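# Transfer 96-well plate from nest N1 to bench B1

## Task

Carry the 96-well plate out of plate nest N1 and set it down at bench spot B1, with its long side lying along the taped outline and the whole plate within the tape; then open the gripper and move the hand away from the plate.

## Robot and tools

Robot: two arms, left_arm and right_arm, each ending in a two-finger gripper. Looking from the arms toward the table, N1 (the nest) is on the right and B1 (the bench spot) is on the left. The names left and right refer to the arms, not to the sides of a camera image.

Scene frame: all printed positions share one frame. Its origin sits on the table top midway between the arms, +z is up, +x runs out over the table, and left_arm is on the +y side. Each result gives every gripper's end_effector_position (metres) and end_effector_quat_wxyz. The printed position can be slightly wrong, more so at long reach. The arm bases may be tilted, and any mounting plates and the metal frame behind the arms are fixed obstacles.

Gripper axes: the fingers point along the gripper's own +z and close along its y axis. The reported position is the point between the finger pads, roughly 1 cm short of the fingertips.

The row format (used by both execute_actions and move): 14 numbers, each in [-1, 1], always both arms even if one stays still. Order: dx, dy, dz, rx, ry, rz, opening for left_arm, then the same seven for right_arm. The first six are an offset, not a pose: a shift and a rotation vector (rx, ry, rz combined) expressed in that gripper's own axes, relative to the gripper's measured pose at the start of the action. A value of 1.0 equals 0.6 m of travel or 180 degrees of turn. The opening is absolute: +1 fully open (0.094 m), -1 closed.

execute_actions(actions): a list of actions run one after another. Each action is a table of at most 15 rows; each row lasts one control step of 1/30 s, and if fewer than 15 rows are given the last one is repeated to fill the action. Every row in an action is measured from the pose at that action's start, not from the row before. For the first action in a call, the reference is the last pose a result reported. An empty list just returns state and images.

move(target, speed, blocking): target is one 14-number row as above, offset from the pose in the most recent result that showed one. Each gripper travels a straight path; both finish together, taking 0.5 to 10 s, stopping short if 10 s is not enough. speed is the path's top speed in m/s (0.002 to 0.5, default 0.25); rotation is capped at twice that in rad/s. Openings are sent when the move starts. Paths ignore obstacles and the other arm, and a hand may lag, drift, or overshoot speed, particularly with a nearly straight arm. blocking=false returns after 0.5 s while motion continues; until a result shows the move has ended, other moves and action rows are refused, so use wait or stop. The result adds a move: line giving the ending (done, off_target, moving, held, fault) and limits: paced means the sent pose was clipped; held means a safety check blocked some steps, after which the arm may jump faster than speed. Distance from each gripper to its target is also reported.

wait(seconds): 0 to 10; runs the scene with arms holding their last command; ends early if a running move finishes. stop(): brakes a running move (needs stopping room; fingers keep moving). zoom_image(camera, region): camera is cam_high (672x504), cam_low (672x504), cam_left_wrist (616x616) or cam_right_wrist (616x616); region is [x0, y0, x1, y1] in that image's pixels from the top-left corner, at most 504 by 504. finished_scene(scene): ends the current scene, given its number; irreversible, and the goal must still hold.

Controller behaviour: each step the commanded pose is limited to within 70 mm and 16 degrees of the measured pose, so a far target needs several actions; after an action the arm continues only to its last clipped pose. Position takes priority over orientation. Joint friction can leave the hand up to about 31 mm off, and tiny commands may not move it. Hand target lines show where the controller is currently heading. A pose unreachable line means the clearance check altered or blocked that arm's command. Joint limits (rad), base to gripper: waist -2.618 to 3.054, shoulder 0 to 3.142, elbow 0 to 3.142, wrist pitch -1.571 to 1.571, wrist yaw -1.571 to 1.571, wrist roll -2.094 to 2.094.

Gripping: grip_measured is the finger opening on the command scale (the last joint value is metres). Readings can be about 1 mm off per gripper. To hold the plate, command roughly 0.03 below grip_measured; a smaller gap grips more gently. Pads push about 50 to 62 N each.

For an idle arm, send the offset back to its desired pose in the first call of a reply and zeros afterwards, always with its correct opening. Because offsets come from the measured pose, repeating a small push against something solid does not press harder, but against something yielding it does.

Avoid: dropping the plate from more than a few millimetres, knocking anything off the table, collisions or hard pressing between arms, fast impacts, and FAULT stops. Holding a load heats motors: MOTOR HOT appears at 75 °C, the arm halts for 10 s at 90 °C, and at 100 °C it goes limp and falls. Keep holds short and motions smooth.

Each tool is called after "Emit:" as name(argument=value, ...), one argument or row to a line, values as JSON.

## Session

Emit:
execute_actions(
  actions=[],
)

Scene clock: 0.00 s.
left_arm: end_effector_position=(+0.3607, +0.3961, +0.2557) grip_measured=+1.000 end_effector_quat_wxyz=(+0.232, +0.252, +0.919, +0.197) | right_arm: end_effector_position=(+0.5269, -0.3548, +0.2150) grip_measured=+1.000 end_effector_quat_wxyz=(+0.238, +0.678, +0.664, +0.208)
Joint positions: left_arm=[ 0.095  0.392  0.46  -0.356 -0.297  0.706  0.094] | right_arm=[-0.177  1.178  0.952 -0.02  -0.073  1.348  0.094]
Joint velocities: left_arm=[0.007 0.007 0.012 0.066 0.037 0.037 0.   ] | right_arm=[ 0.002  0.017 -0.012 -0.066 -0.007  0.051  0.   ]
Motor temperatures (°C, as the motors report them): left_arm=[28 30 32 27 28 27] | right_arm=[31 39 31 27 27 27]
Hand target (left_arm): +0.361, +0.396, +0.256; +0.232, +0.252, +0.919, +0.197
Hand target (right_arm): +0.527, -0.355, +0.215; +0.238, +0.678, +0.664, +0.208

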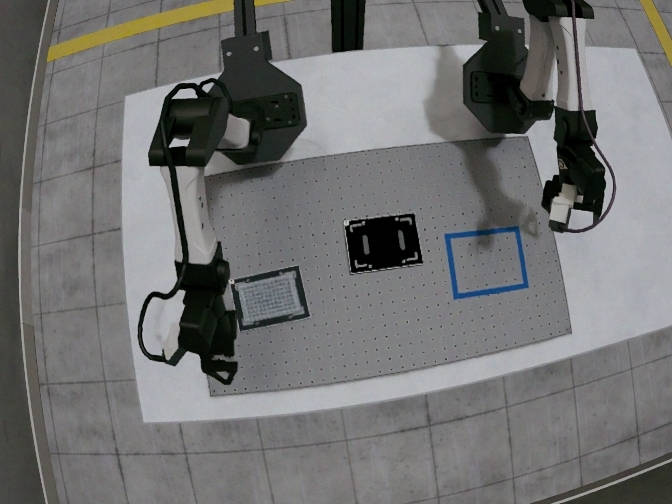

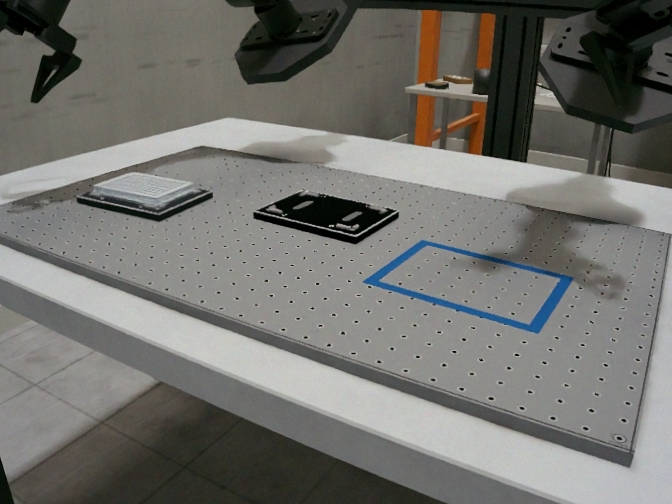

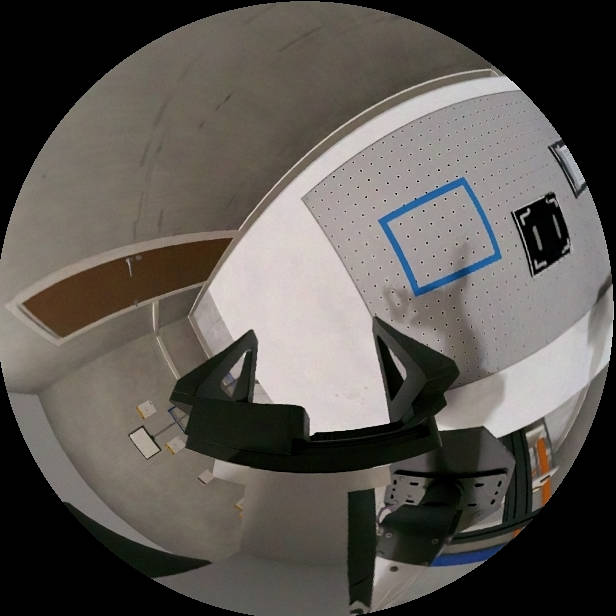

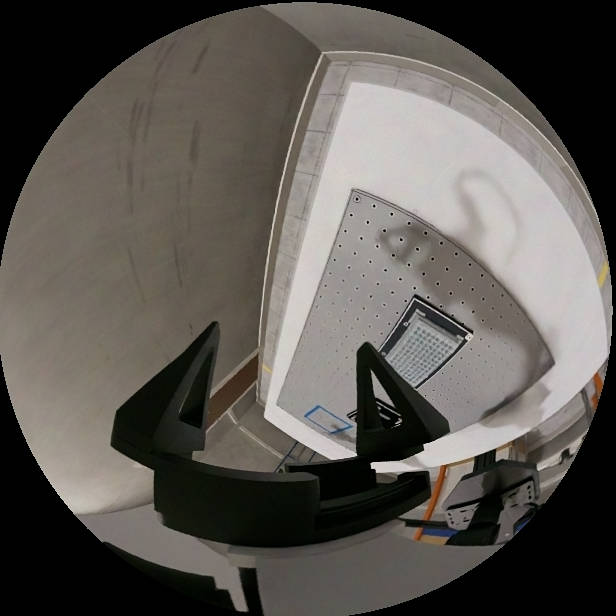

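Emit:
zoom_image(
  camera="cam_high",
  region=[190, 240, 370, 400],
)

Emit:
zoom_image(
  camera="cam_high",
  region=[420, 180, 620, 330],
)

Emit:
zoom_image(
  camera="cam_right_wrist",
  region=[330, 180, 530, 400],
)

Emit:
zoom_image(
  camera="cam_low",
  region=[60, 150, 240, 240],
)

Region (190, 240, 370, 400) of cam_high's 672x504 image, scaled by 2.800, with more detail than that image has.

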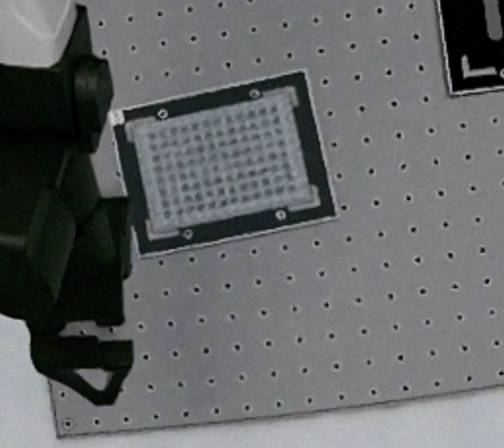

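Region (420, 180, 620, 330) of cam_high's 672x504 image, scaled by 2.520, with more detail than that image has; it fills the top 378 rows of this view, and the rest is white.

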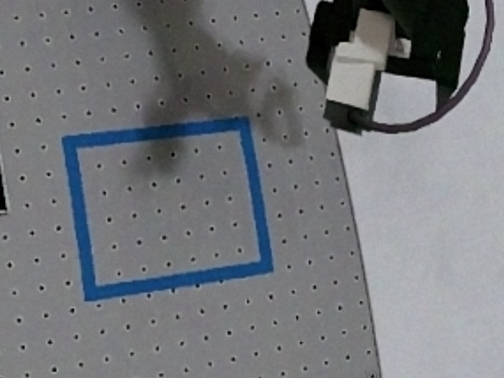

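Region (330, 180, 530, 400) of cam_right_wrist's 616x616 image, scaled by 2.291, with more detail than that image has; it fills the left 458 columns of this view, and the rest is white.

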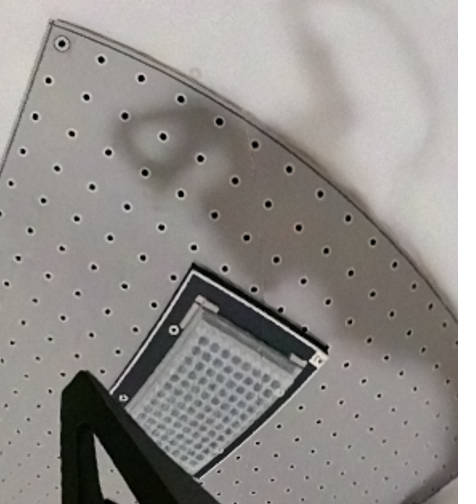

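Region (60, 150, 240, 240) of cam_low's 672x504 image, scaled by 2.800, with more detail than that image has.

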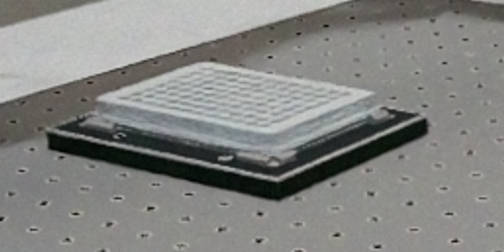

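Emit:
zoom_image(
  camera="cam_high",
  region=[222, 250, 332, 350],
)

Emit:
zoom_image(
  camera="cam_high",
  region=[430, 210, 550, 320],
)

Region (222, 250, 332, 350) of cam_high's 672x504 image, scaled by 4.582, with more detail than that image has; it fills the top 458 rows of this view, and the rest is white.

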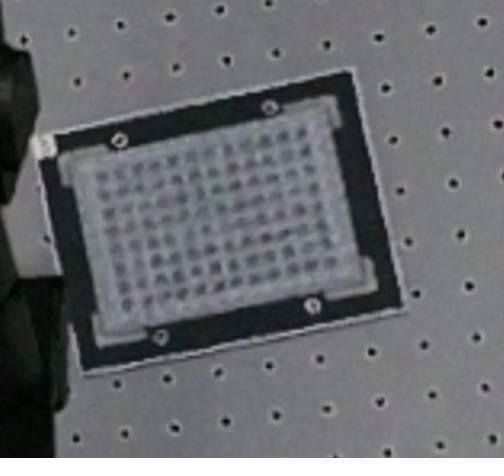

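Region (430, 210, 550, 320) of cam_high's 672x504 image, scaled by 4.200, with more detail than that image has; it fills the top 462 rows of this view, and the rest is white.

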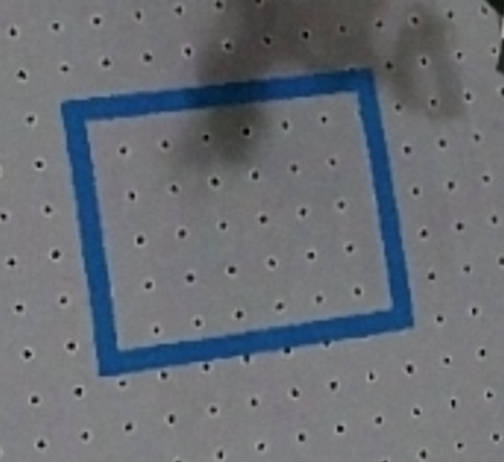

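Emit:
zoom_image(
  camera="cam_high",
  region=[440, 220, 590, 360],
)

Region (440, 220, 590, 360) of cam_high's 672x504 image, scaled by 3.360, with more detail than that image has; it fills the top 470 rows of this view, and the rest is white.

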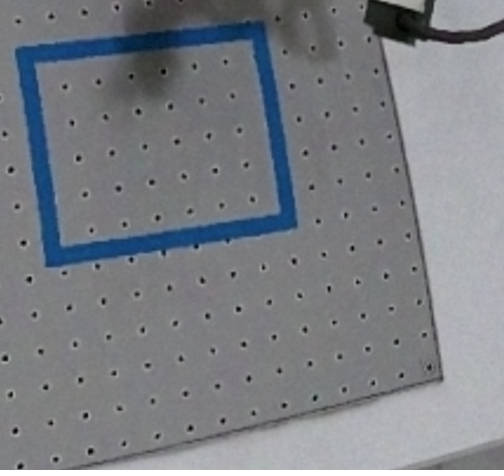

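Emit:
move(
  target=[0.1015, 0.1034, -0.0208, 0, 0, 0, 1, 0.1454, -0.3591, 0.0526, 0.1932, -0.1124, -0.0744, 1],
  speed=0.4,
)

Scene clock: 121.70 s.
left_arm: end_effector_position=(+0.3272, +0.4729, +0.2721) grip_measured=+1.000 end_effector_quat_wxyz=(+0.227, +0.257, +0.917, +0.202) | right_arm: end_effector_position=(+0.3743, -0.2640, +0.0583) grip_measured=+1.000 end_effector_quat_wxyz=(+0.146, +0.670, +0.715, -0.137)
Joint positions: left_arm=[ 1.075  0.422  0.477 -0.402  0.631  1.019  0.094] | right_arm=[ 0.269  1.645  0.82  -0.14   0.72   1.62   0.094]
Joint velocities: left_arm=[ 0.012  0.007 -0.002  0.007  0.007 -0.022  0.   ] | right_arm=[-0.007  0.002 -0.007  0.007  0.051  0.037  0.   ]
Motor temperatures (°C, as the motors report them): left_arm=[28 30 37 32 28 27] | right_arm=[30 45 36 30 27 27]
Hand target (left_arm): +0.331, +0.475, +0.276; +0.229, +0.259, +0.917, +0.201
Hand target (right_arm): +0.376, -0.263, +0.056; +0.147, +0.669, +0.714, -0.144
Off the commanded pose (left_arm): 0.006 m, 1 deg.
Off the commanded pose (right_arm): 0.004 m, 2 deg.
move: done

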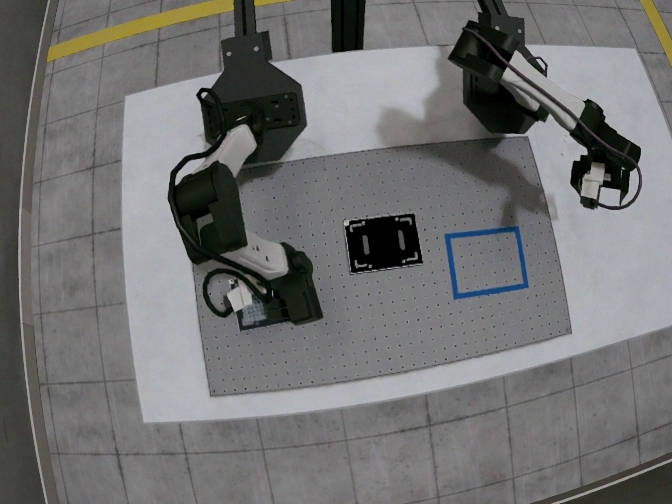

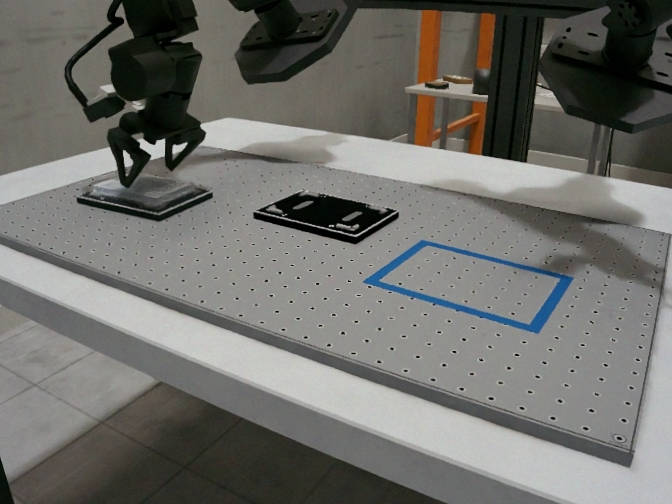

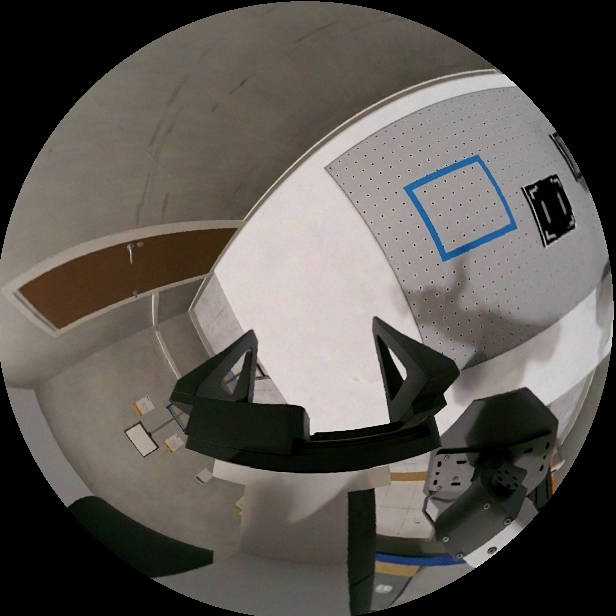

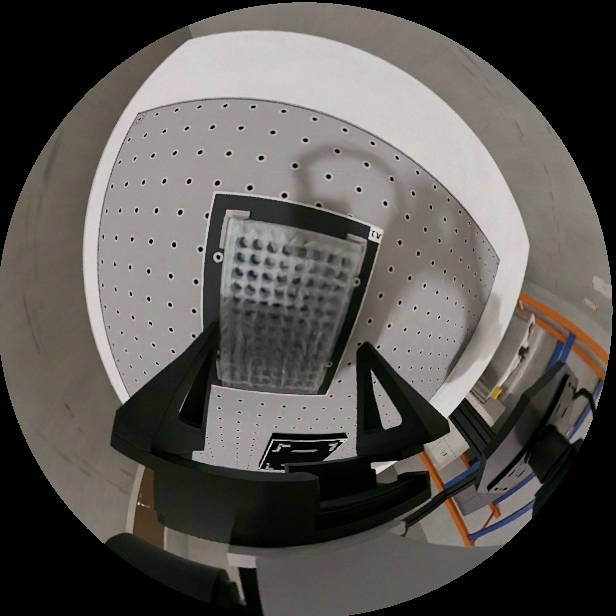

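Emit:
zoom_image(
  camera="cam_right_wrist",
  region=[180, 180, 410, 410],
)

Emit:
zoom_image(
  camera="cam_low",
  region=[60, 100, 240, 230],
)

Region (180, 180, 410, 410) of cam_right_wrist's 616x616 image, scaled by 2.191, with more detail than that image has.

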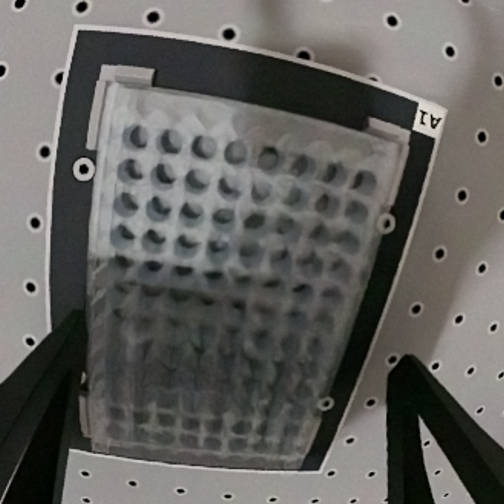

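Region (60, 100, 240, 230) of cam_low's 672x504 image, scaled by 2.800, with more detail than that image has.

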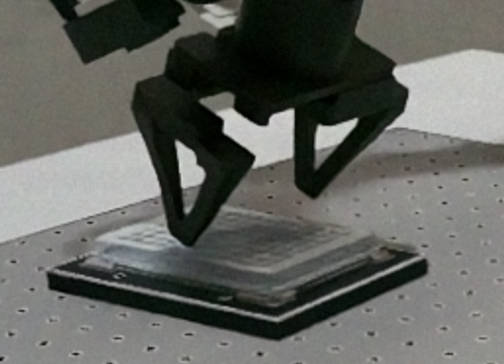

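Emit:
execute_actions(
  actions=[
    [[0,0,0,0,0,0,1,-0.0113,0.0044,0.0049,-0.0021,-0.0065,-0.0019,1],[0,0,0,0,0,0,1,-0.0188,0.0074,0.0082,-0.0035,-0.0109,-0.0032,1],[0,0,0,0,0,0,1,-0.0263,0.0103,0.0115,-0.0049,-0.0152,-0.0044,1],[0,0,0,0,0,0,1,-0.0320,0.0125,0.0139,-0.0060,-0.0184,-0.0054,1],[0,0,0,0,0,0,1,-0.0357,0.0140,0.0156,-0.0067,-0.0206,-0.0060,1],[0,0,0,0,0,0,1,-0.0376,0.0147,0.0164,-0.0070,-0.0217,-0.0063,1]],
  ],
)

Scene clock: 242.20 s.
left_arm: end_effector_position=(+0.3274, +0.4725, +0.2721) grip_measured=+1.000 end_effector_quat_wxyz=(+0.228, +0.258, +0.917, +0.201) | right_arm: end_effector_position=(+0.3821, -0.2833, +0.0582) grip_measured=+1.000 end_effector_quat_wxyz=(+0.168, +0.657, +0.720, -0.151)
Joint positions: left_arm=[ 1.075  0.422  0.477 -0.402  0.633  1.02   0.094] | right_arm=[ 0.227  1.645  0.82  -0.09   0.746  1.537  0.094]
Joint velocities: left_arm=[-0.002  0.007 -0.017  0.051 -0.022  0.037  0.   ] | right_arm=[-0.012  0.012  0.017  0.081 -0.066 -0.081  0.   ]
Motor temperatures (°C, as the motors report them): left_arm=[28 30 40 32 28 27] | right_arm=[30 41 34 27 27 27]
Hand target (left_arm): +0.327, +0.473, +0.272; +0.227, +0.257, +0.917, +0.202
Hand target (right_arm): +0.385, -0.288, +0.059; +0.177, +0.656, +0.717, -0.154
Off the commanded pose (left_arm): 0.000 m, 0 deg.
Off the commanded pose (right_arm): 0.005 m, 1 deg.

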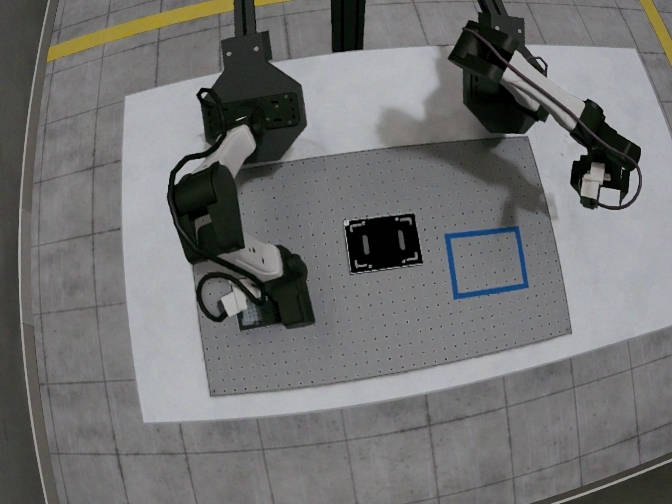

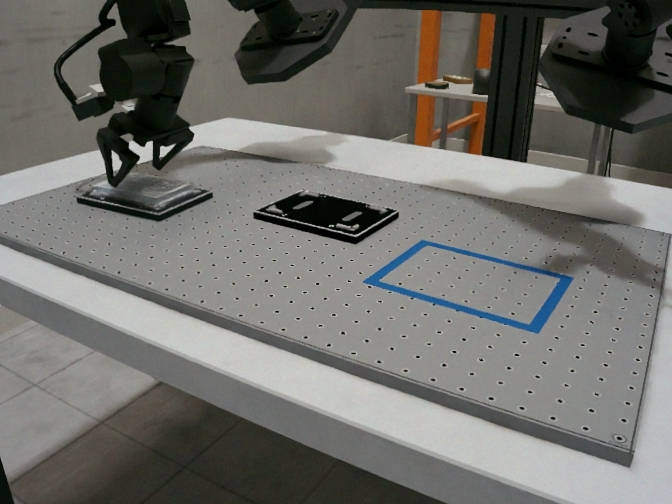

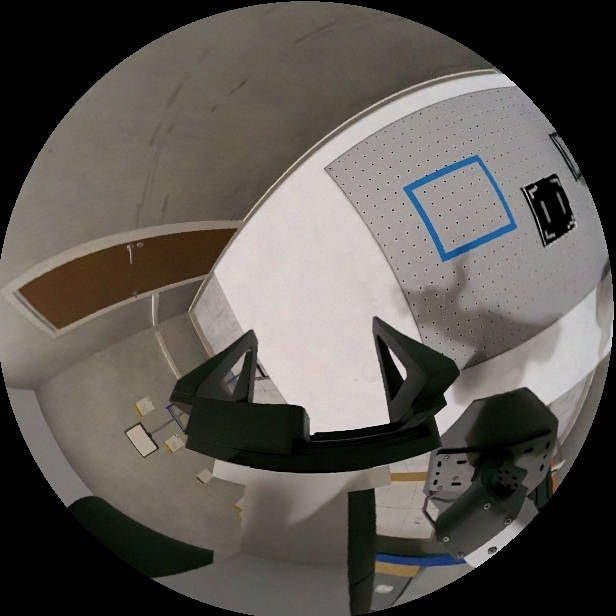

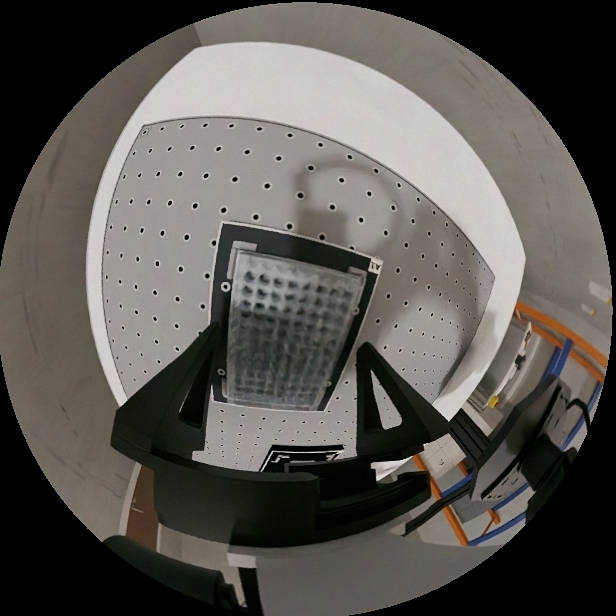

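Emit:
zoom_image(
  camera="cam_right_wrist",
  region=[180, 200, 410, 430],
)

Emit:
zoom_image(
  camera="cam_low",
  region=[60, 100, 240, 230],
)

Region (180, 200, 410, 430) of cam_right_wrist's 616x616 image, scaled by 2.191, with more detail than that image has.

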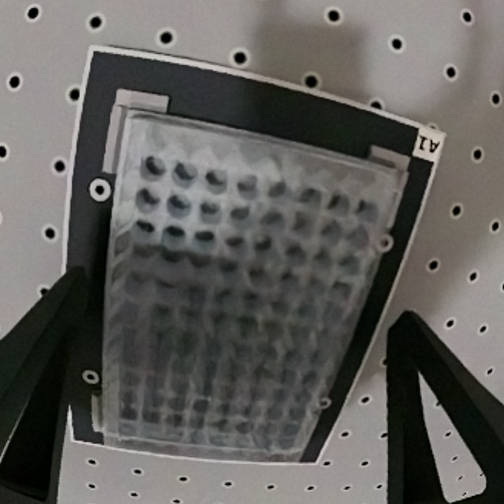

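Region (60, 100, 240, 230) of cam_low's 672x504 image, scaled by 2.800, with more detail than that image has.

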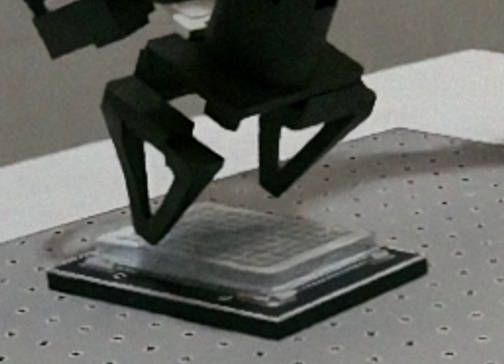

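Emit:
zoom_image(
  camera="cam_right_wrist",
  region=[195, 290, 385, 380],
)

Region (195, 290, 385, 380) of cam_right_wrist's 616x616 image, scaled by 2.653, with more detail than that image has; it fills the top 239 rows of this view, and the rest is white.

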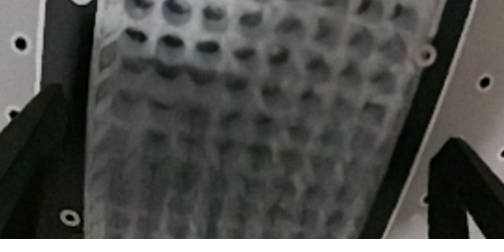

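Emit:
execute_actions(
  actions=[
    [[0,0,0,0,0,0,1,0.0043,-0.0004,0.0047,-0.0003,0,0.0003,1],[0,0,0,0,0,0,1,0.0057,-0.0005,0.0062,-0.0006,0,0.0006,1],[0,0,0,0,0,0,1,0.0074,-0.0005,0.0080,-0.0009,0,0.0008,1],[0,0,0,0,0,0,1,0.0092,-0.0006,0.0100,-0.0012,0,0.0011,1],[0,0,0,0,0,0,1,0.0110,-0.0006,0.0120,-0.0015,0,0.0014,1],[0,0,0,0,0,0,1,0.0129,-0.0007,0.0140,-0.0018,0,0.0017,1],[0,0,0,0,0,0,1,0.0145,-0.0007,0.0157,-0.0021,0,0.0020,1],[0,0,0,0,0,0,1,0.0161,-0.0008,0.0175,-0.0024,-0.0001,0.0022,1],[0,0,0,0,0,0,1,0.0176,-0.0008,0.0190,-0.0026,-0.0001,0.0025,1],[0,0,0,0,0,0,1,0.0190,-0.0009,0.0206,-0.0029,-0.0001,0.0027,1],[0,0,0,0,0,0,1,0.0202,-0.0009,0.0219,-0.0031,-0.0001,0.0029,1],[0,0,0,0,0,0,1,0.0215,-0.0009,0.0232,-0.0033,-0.0001,0.0031,1],[0,0,0,0,0,0,1,0.0225,-0.0010,0.0244,-0.0035,-0.0001,0.0033,1],[0,0,0,0,0,0,1,0.0233,-0.0010,0.0252,-0.0036,-0.0001,0.0034,1],[0,0,0,0,0,0,1,0.0239,-0.0010,0.0259,-0.0037,-0.0001,0.0035,1]],
  ],
)

Emit:
execute_actions(
  actions=[],
)

Scene clock: 299.27 s.
left_arm: end_effector_position=(+0.3274, +0.4725, +0.2721) grip_measured=+1.000 end_effector_quat_wxyz=(+0.228, +0.258, +0.917, +0.201) | right_arm: end_effector_position=(+0.3798, -0.2791, +0.0432) grip_measured=+1.000 end_effector_quat_wxyz=(+0.168, +0.655, +0.721, -0.150)
Joint positions: left_arm=[ 1.075  0.422  0.477 -0.402  0.633  1.02   0.094] | right_arm=[ 0.227  1.706  0.82  -0.025  0.747  1.53   0.094]
Joint velocities: left_arm=[-0.002  0.002 -0.027 -0.007 -0.007  0.095  0.   ] | right_arm=[-0.007  0.076  0.007  0.066  0.037  0.007  0.   ]
Motor temperatures (°C, as the motors report them): left_arm=[28 30 39 33 28 27] | right_arm=[29 43 33 27 28 27]
Hand target (left_arm): +0.327, +0.473, +0.272; +0.228, +0.258, +0.917, +0.201
Hand target (right_arm): +0.381, -0.278, +0.038; +0.172, +0.660, +0.717, -0.146
Off the commanded pose (left_arm): 0.000 m, 0 deg.
Off the commanded pose (right_arm): 0.006 m, 1 deg.

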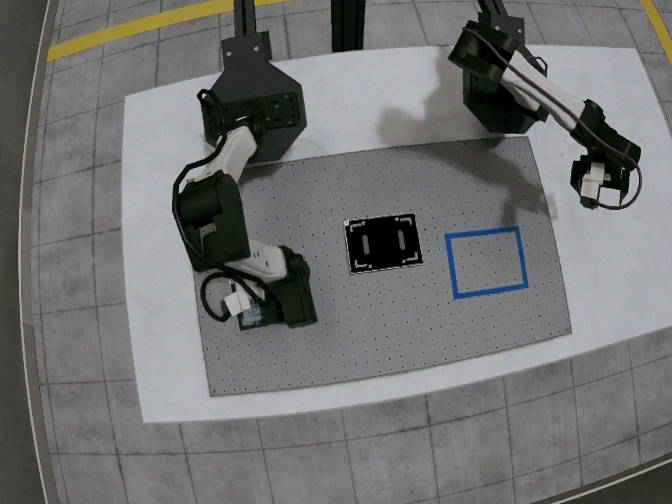

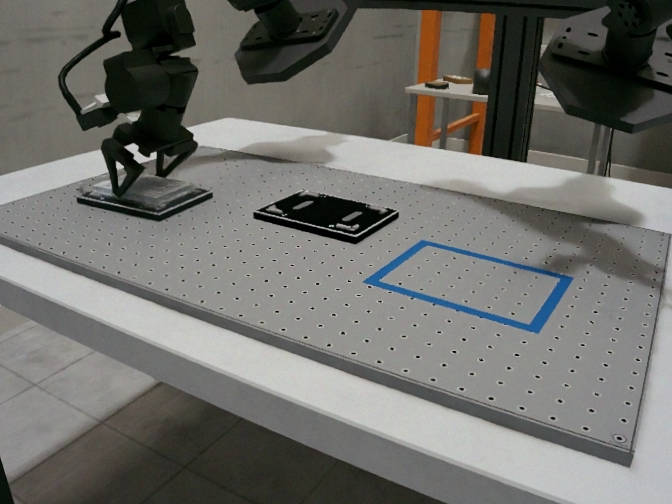

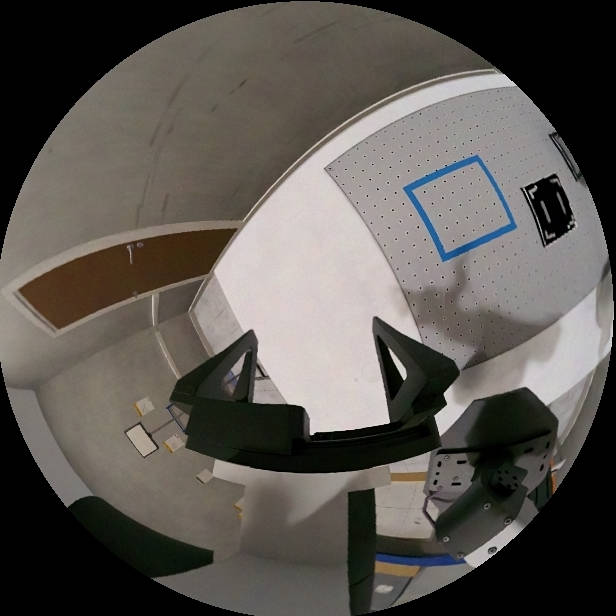

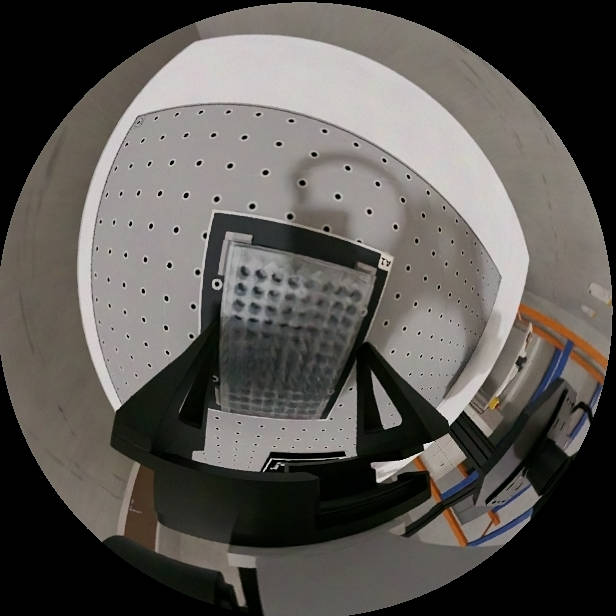

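Scene clock: 299.27 s.
left_arm: end_effector_position=(+0.3274, +0.4725, +0.2721) grip_measured=+1.000 end_effector_quat_wxyz=(+0.228, +0.258, +0.917, +0.201) | right_arm: end_effector_position=(+0.3798, -0.2791, +0.0432) grip_measured=+1.000 end_effector_quat_wxyz=(+0.168, +0.655, +0.721, -0.150)
Joint positions: left_arm=[ 1.075  0.422  0.477 -0.402  0.633  1.02   0.094] | right_arm=[ 0.227  1.706  0.82  -0.025  0.747  1.53   0.094]
Joint velocities: left_arm=[-0.002  0.002 -0.027 -0.007 -0.007  0.095  0.   ] | right_arm=[-0.007  0.076  0.007  0.066  0.037  0.007  0.   ]
Motor temperatures (°C, as the motors report them): left_arm=[28 30 39 33 28 27] | right_arm=[29 43 33 27 28 27]
Hand target (left_arm): +0.327, +0.473, +0.272; +0.228, +0.258, +0.917, +0.201
Hand target (right_arm): +0.381, -0.278, +0.038; +0.172, +0.660, +0.717, -0.146
Off the commanded pose (left_arm): 0.000 m, 0 deg.
Off the commanded pose (right_arm): 0.006 m, 1 deg.

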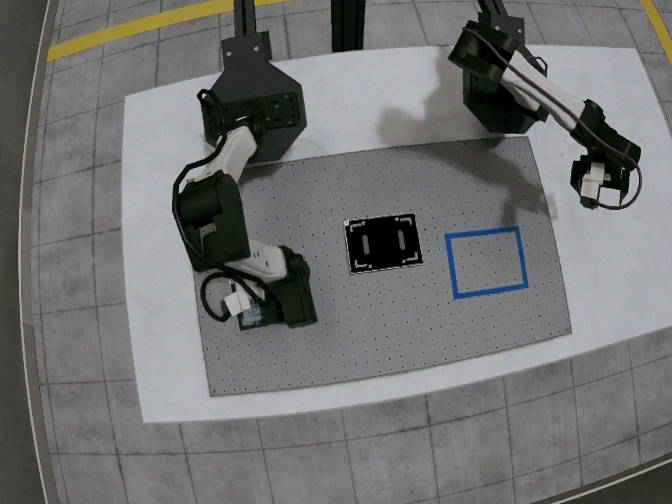

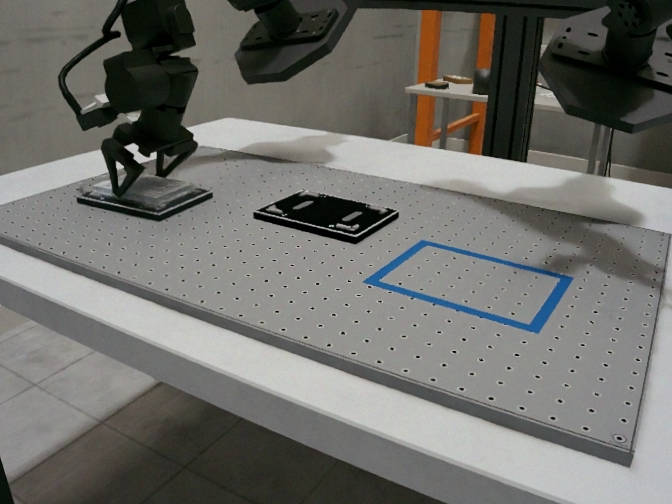

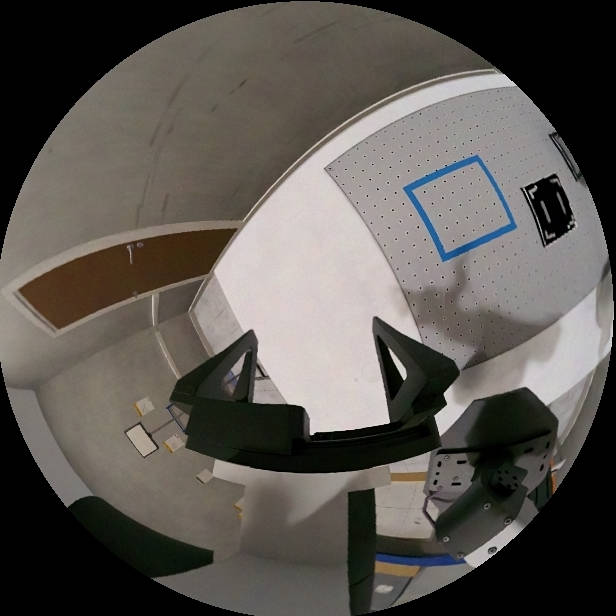

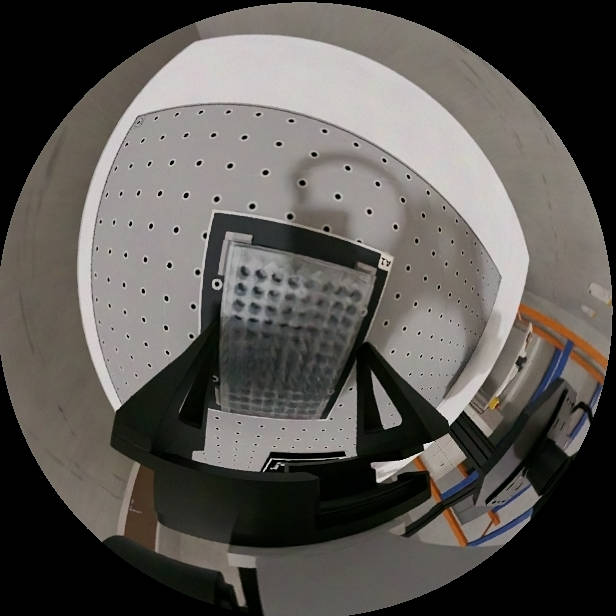

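Still settling; re-read the state now that time has passed.

Emit:
execute_actions(
  actions=[],
)

Emit:
zoom_image(
  camera="cam_right_wrist",
  region=[180, 200, 410, 430],
)

Emit:
zoom_image(
  camera="cam_low",
  region=[70, 130, 220, 225],
)

Scene clock: 302.93 s.
left_arm: end_effector_position=(+0.3274, +0.4725, +0.2721) grip_measured=+1.000 end_effector_quat_wxyz=(+0.228, +0.258, +0.917, +0.201) | right_arm: end_effector_position=(+0.3823, -0.2786, +0.0421) grip_measured=+1.000 end_effector_quat_wxyz=(+0.173, +0.657, +0.719, -0.146)
Joint positions: left_arm=[ 1.075  0.422  0.477 -0.402  0.633  1.02   0.094] | right_arm=[ 0.227  1.711  0.82  -0.006  0.747  1.53   0.094]
Joint velocities: left_arm=[-0.007  0.007 -0.002 -0.125  0.081 -0.066  0.   ] | right_arm=[-0.017 -0.007 -0.027  0.037 -0.022 -0.037  0.   ]
Motor temperatures (°C, as the motors report them): left_arm=[28 30 39 33 28 27] | right_arm=[29 43 33 27 28 27]
Hand target (left_arm): +0.327, +0.473, +0.272; +0.228, +0.258, +0.917, +0.201
Hand target (right_arm): +0.381, -0.278, +0.038; +0.172, +0.660, +0.717, -0.146
Off the commanded pose (left_arm): 0.000 m, 0 deg.
Off the commanded pose (right_arm): 0.005 m, 0 deg.

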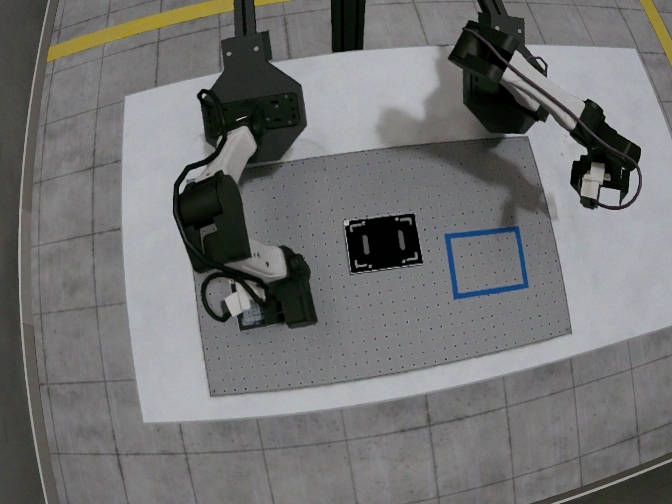

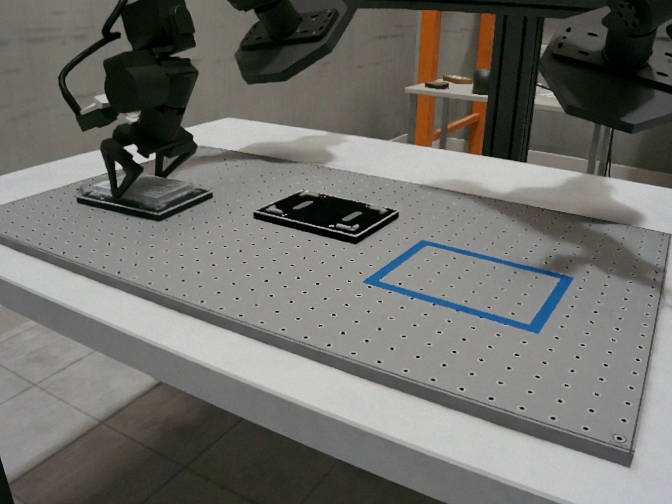

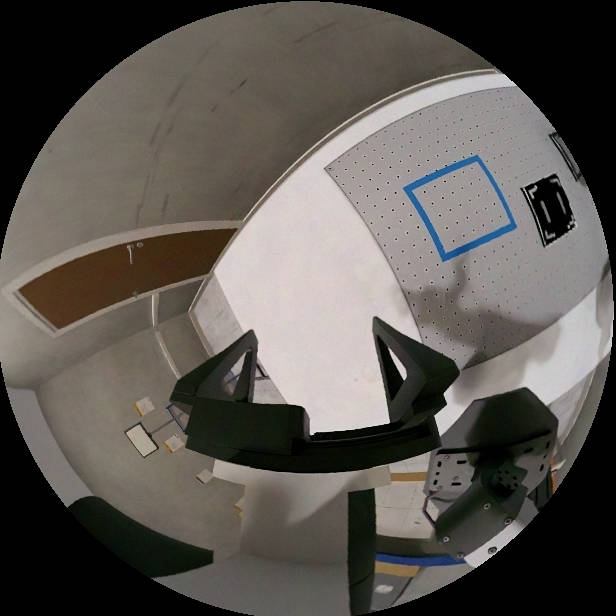

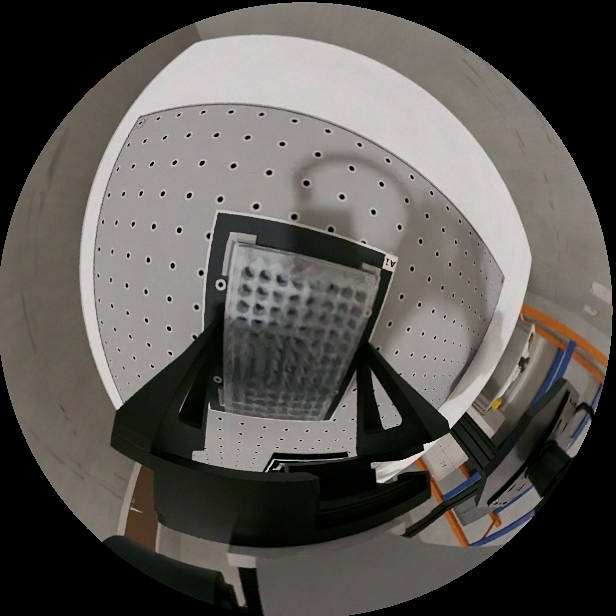

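Region (180, 200, 410, 430) of cam_right_wrist's 616x616 image, scaled by 2.191, with more detail than that image has.

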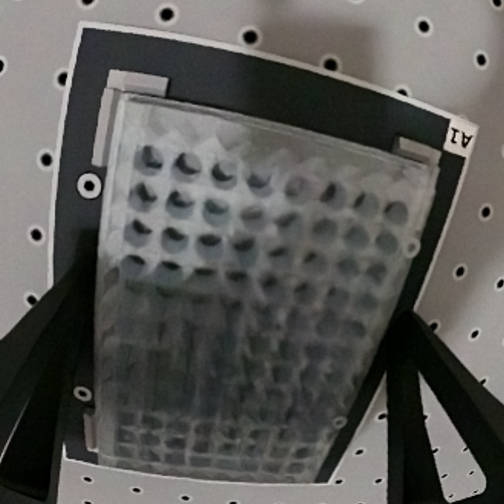

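Region (70, 130, 220, 225) of cam_low's 672x504 image, scaled by 3.360, with more detail than that image has; it fills the top 319 rows of this view, and the rest is white.

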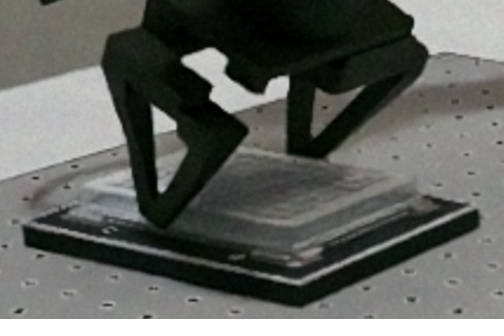

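Emit:
execute_actions(
  actions=[
    [[0,0,0,0,0,0,1,0,0,0,0,0,0,0.93],[0,0,0,0,0,0,1,0,0,0,0,0,0,0.87],[0,0,0,0,0,0,1,0,0,0,0,0,0,0.83],[0,0,0,0,0,0,1,0,0,0,0,0,0,0.80],[0,0,0,0,0,0,1,0,0,0,0,0,0,0.78],[0,0,0,0,0,0,1,0,0,0,0,0,0,0.765],[0,0,0,0,0,0,1,0,0,0,0,0,0,0.75],[0,0,0,0,0,0,1,0,0,0,0,0,0,0.74],[0,0,0,0,0,0,1,0,0,0,0,0,0,0.73],[0,0,0,0,0,0,1,0,0,0,0,0,0,0.72],[0,0,0,0,0,0,1,0,0,0,0,0,0,0.71]],
  ],
)

Scene clock: 315.33 s.
left_arm: end_effector_position=(+0.3274, +0.4725, +0.2721) grip_measured=+1.000 end_effector_quat_wxyz=(+0.228, +0.258, +0.917, +0.201) | right_arm: end_effector_position=(+0.3834, -0.2785, +0.0422) grip_measured=+0.729 end_effector_quat_wxyz=(+0.174, +0.658, +0.718, -0.144)
Joint positions: left_arm=[ 1.075  0.422  0.477 -0.402  0.633  1.02   0.094] | right_arm=[ 0.227  1.711  0.82  -0.001  0.747  1.53   0.081]
Joint velocities: left_arm=[-0.007 -0.012 -0.002 -0.007  0.022  0.007  0.   ] | right_arm=[-0.002 -0.012 -0.012 -0.007  0.007  0.007 -0.001]
Motor temperatures (°C, as the motors report them): left_arm=[28 30 39 33 28 27] | right_arm=[29 43 33 27 28 27]
Hand target (left_arm): +0.327, +0.473, +0.272; +0.228, +0.258, +0.917, +0.201
Hand target (right_arm): +0.382, -0.279, +0.042; +0.173, +0.657, +0.719, -0.146
Off the commanded pose (left_arm): 0.000 m, 0 deg.
Off the commanded pose (right_arm): 0.001 m, 0 deg.

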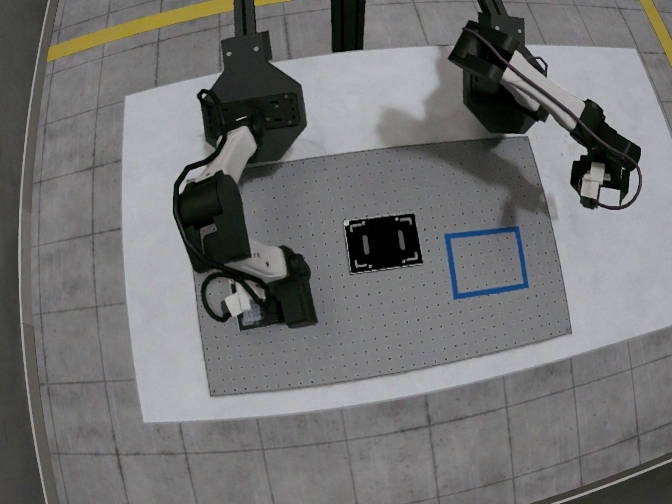

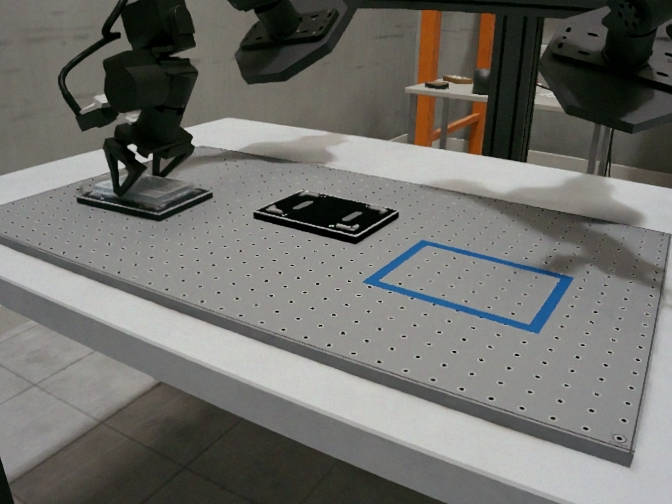

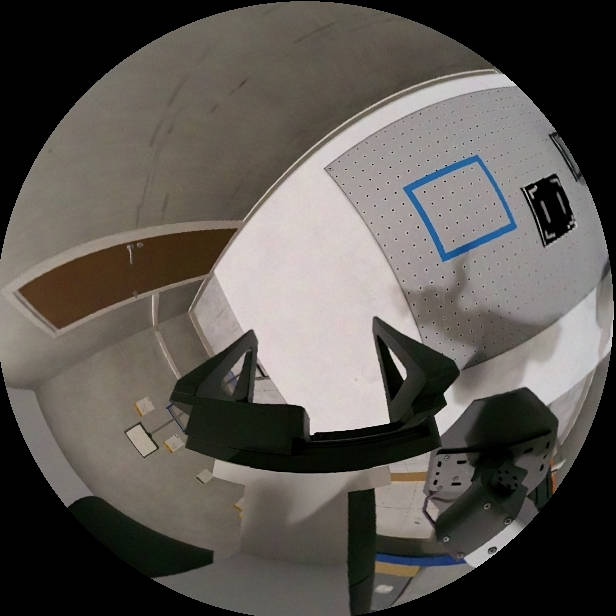

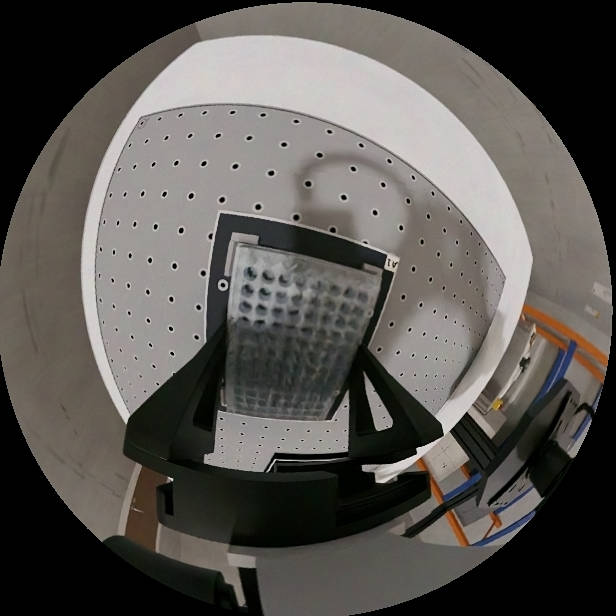

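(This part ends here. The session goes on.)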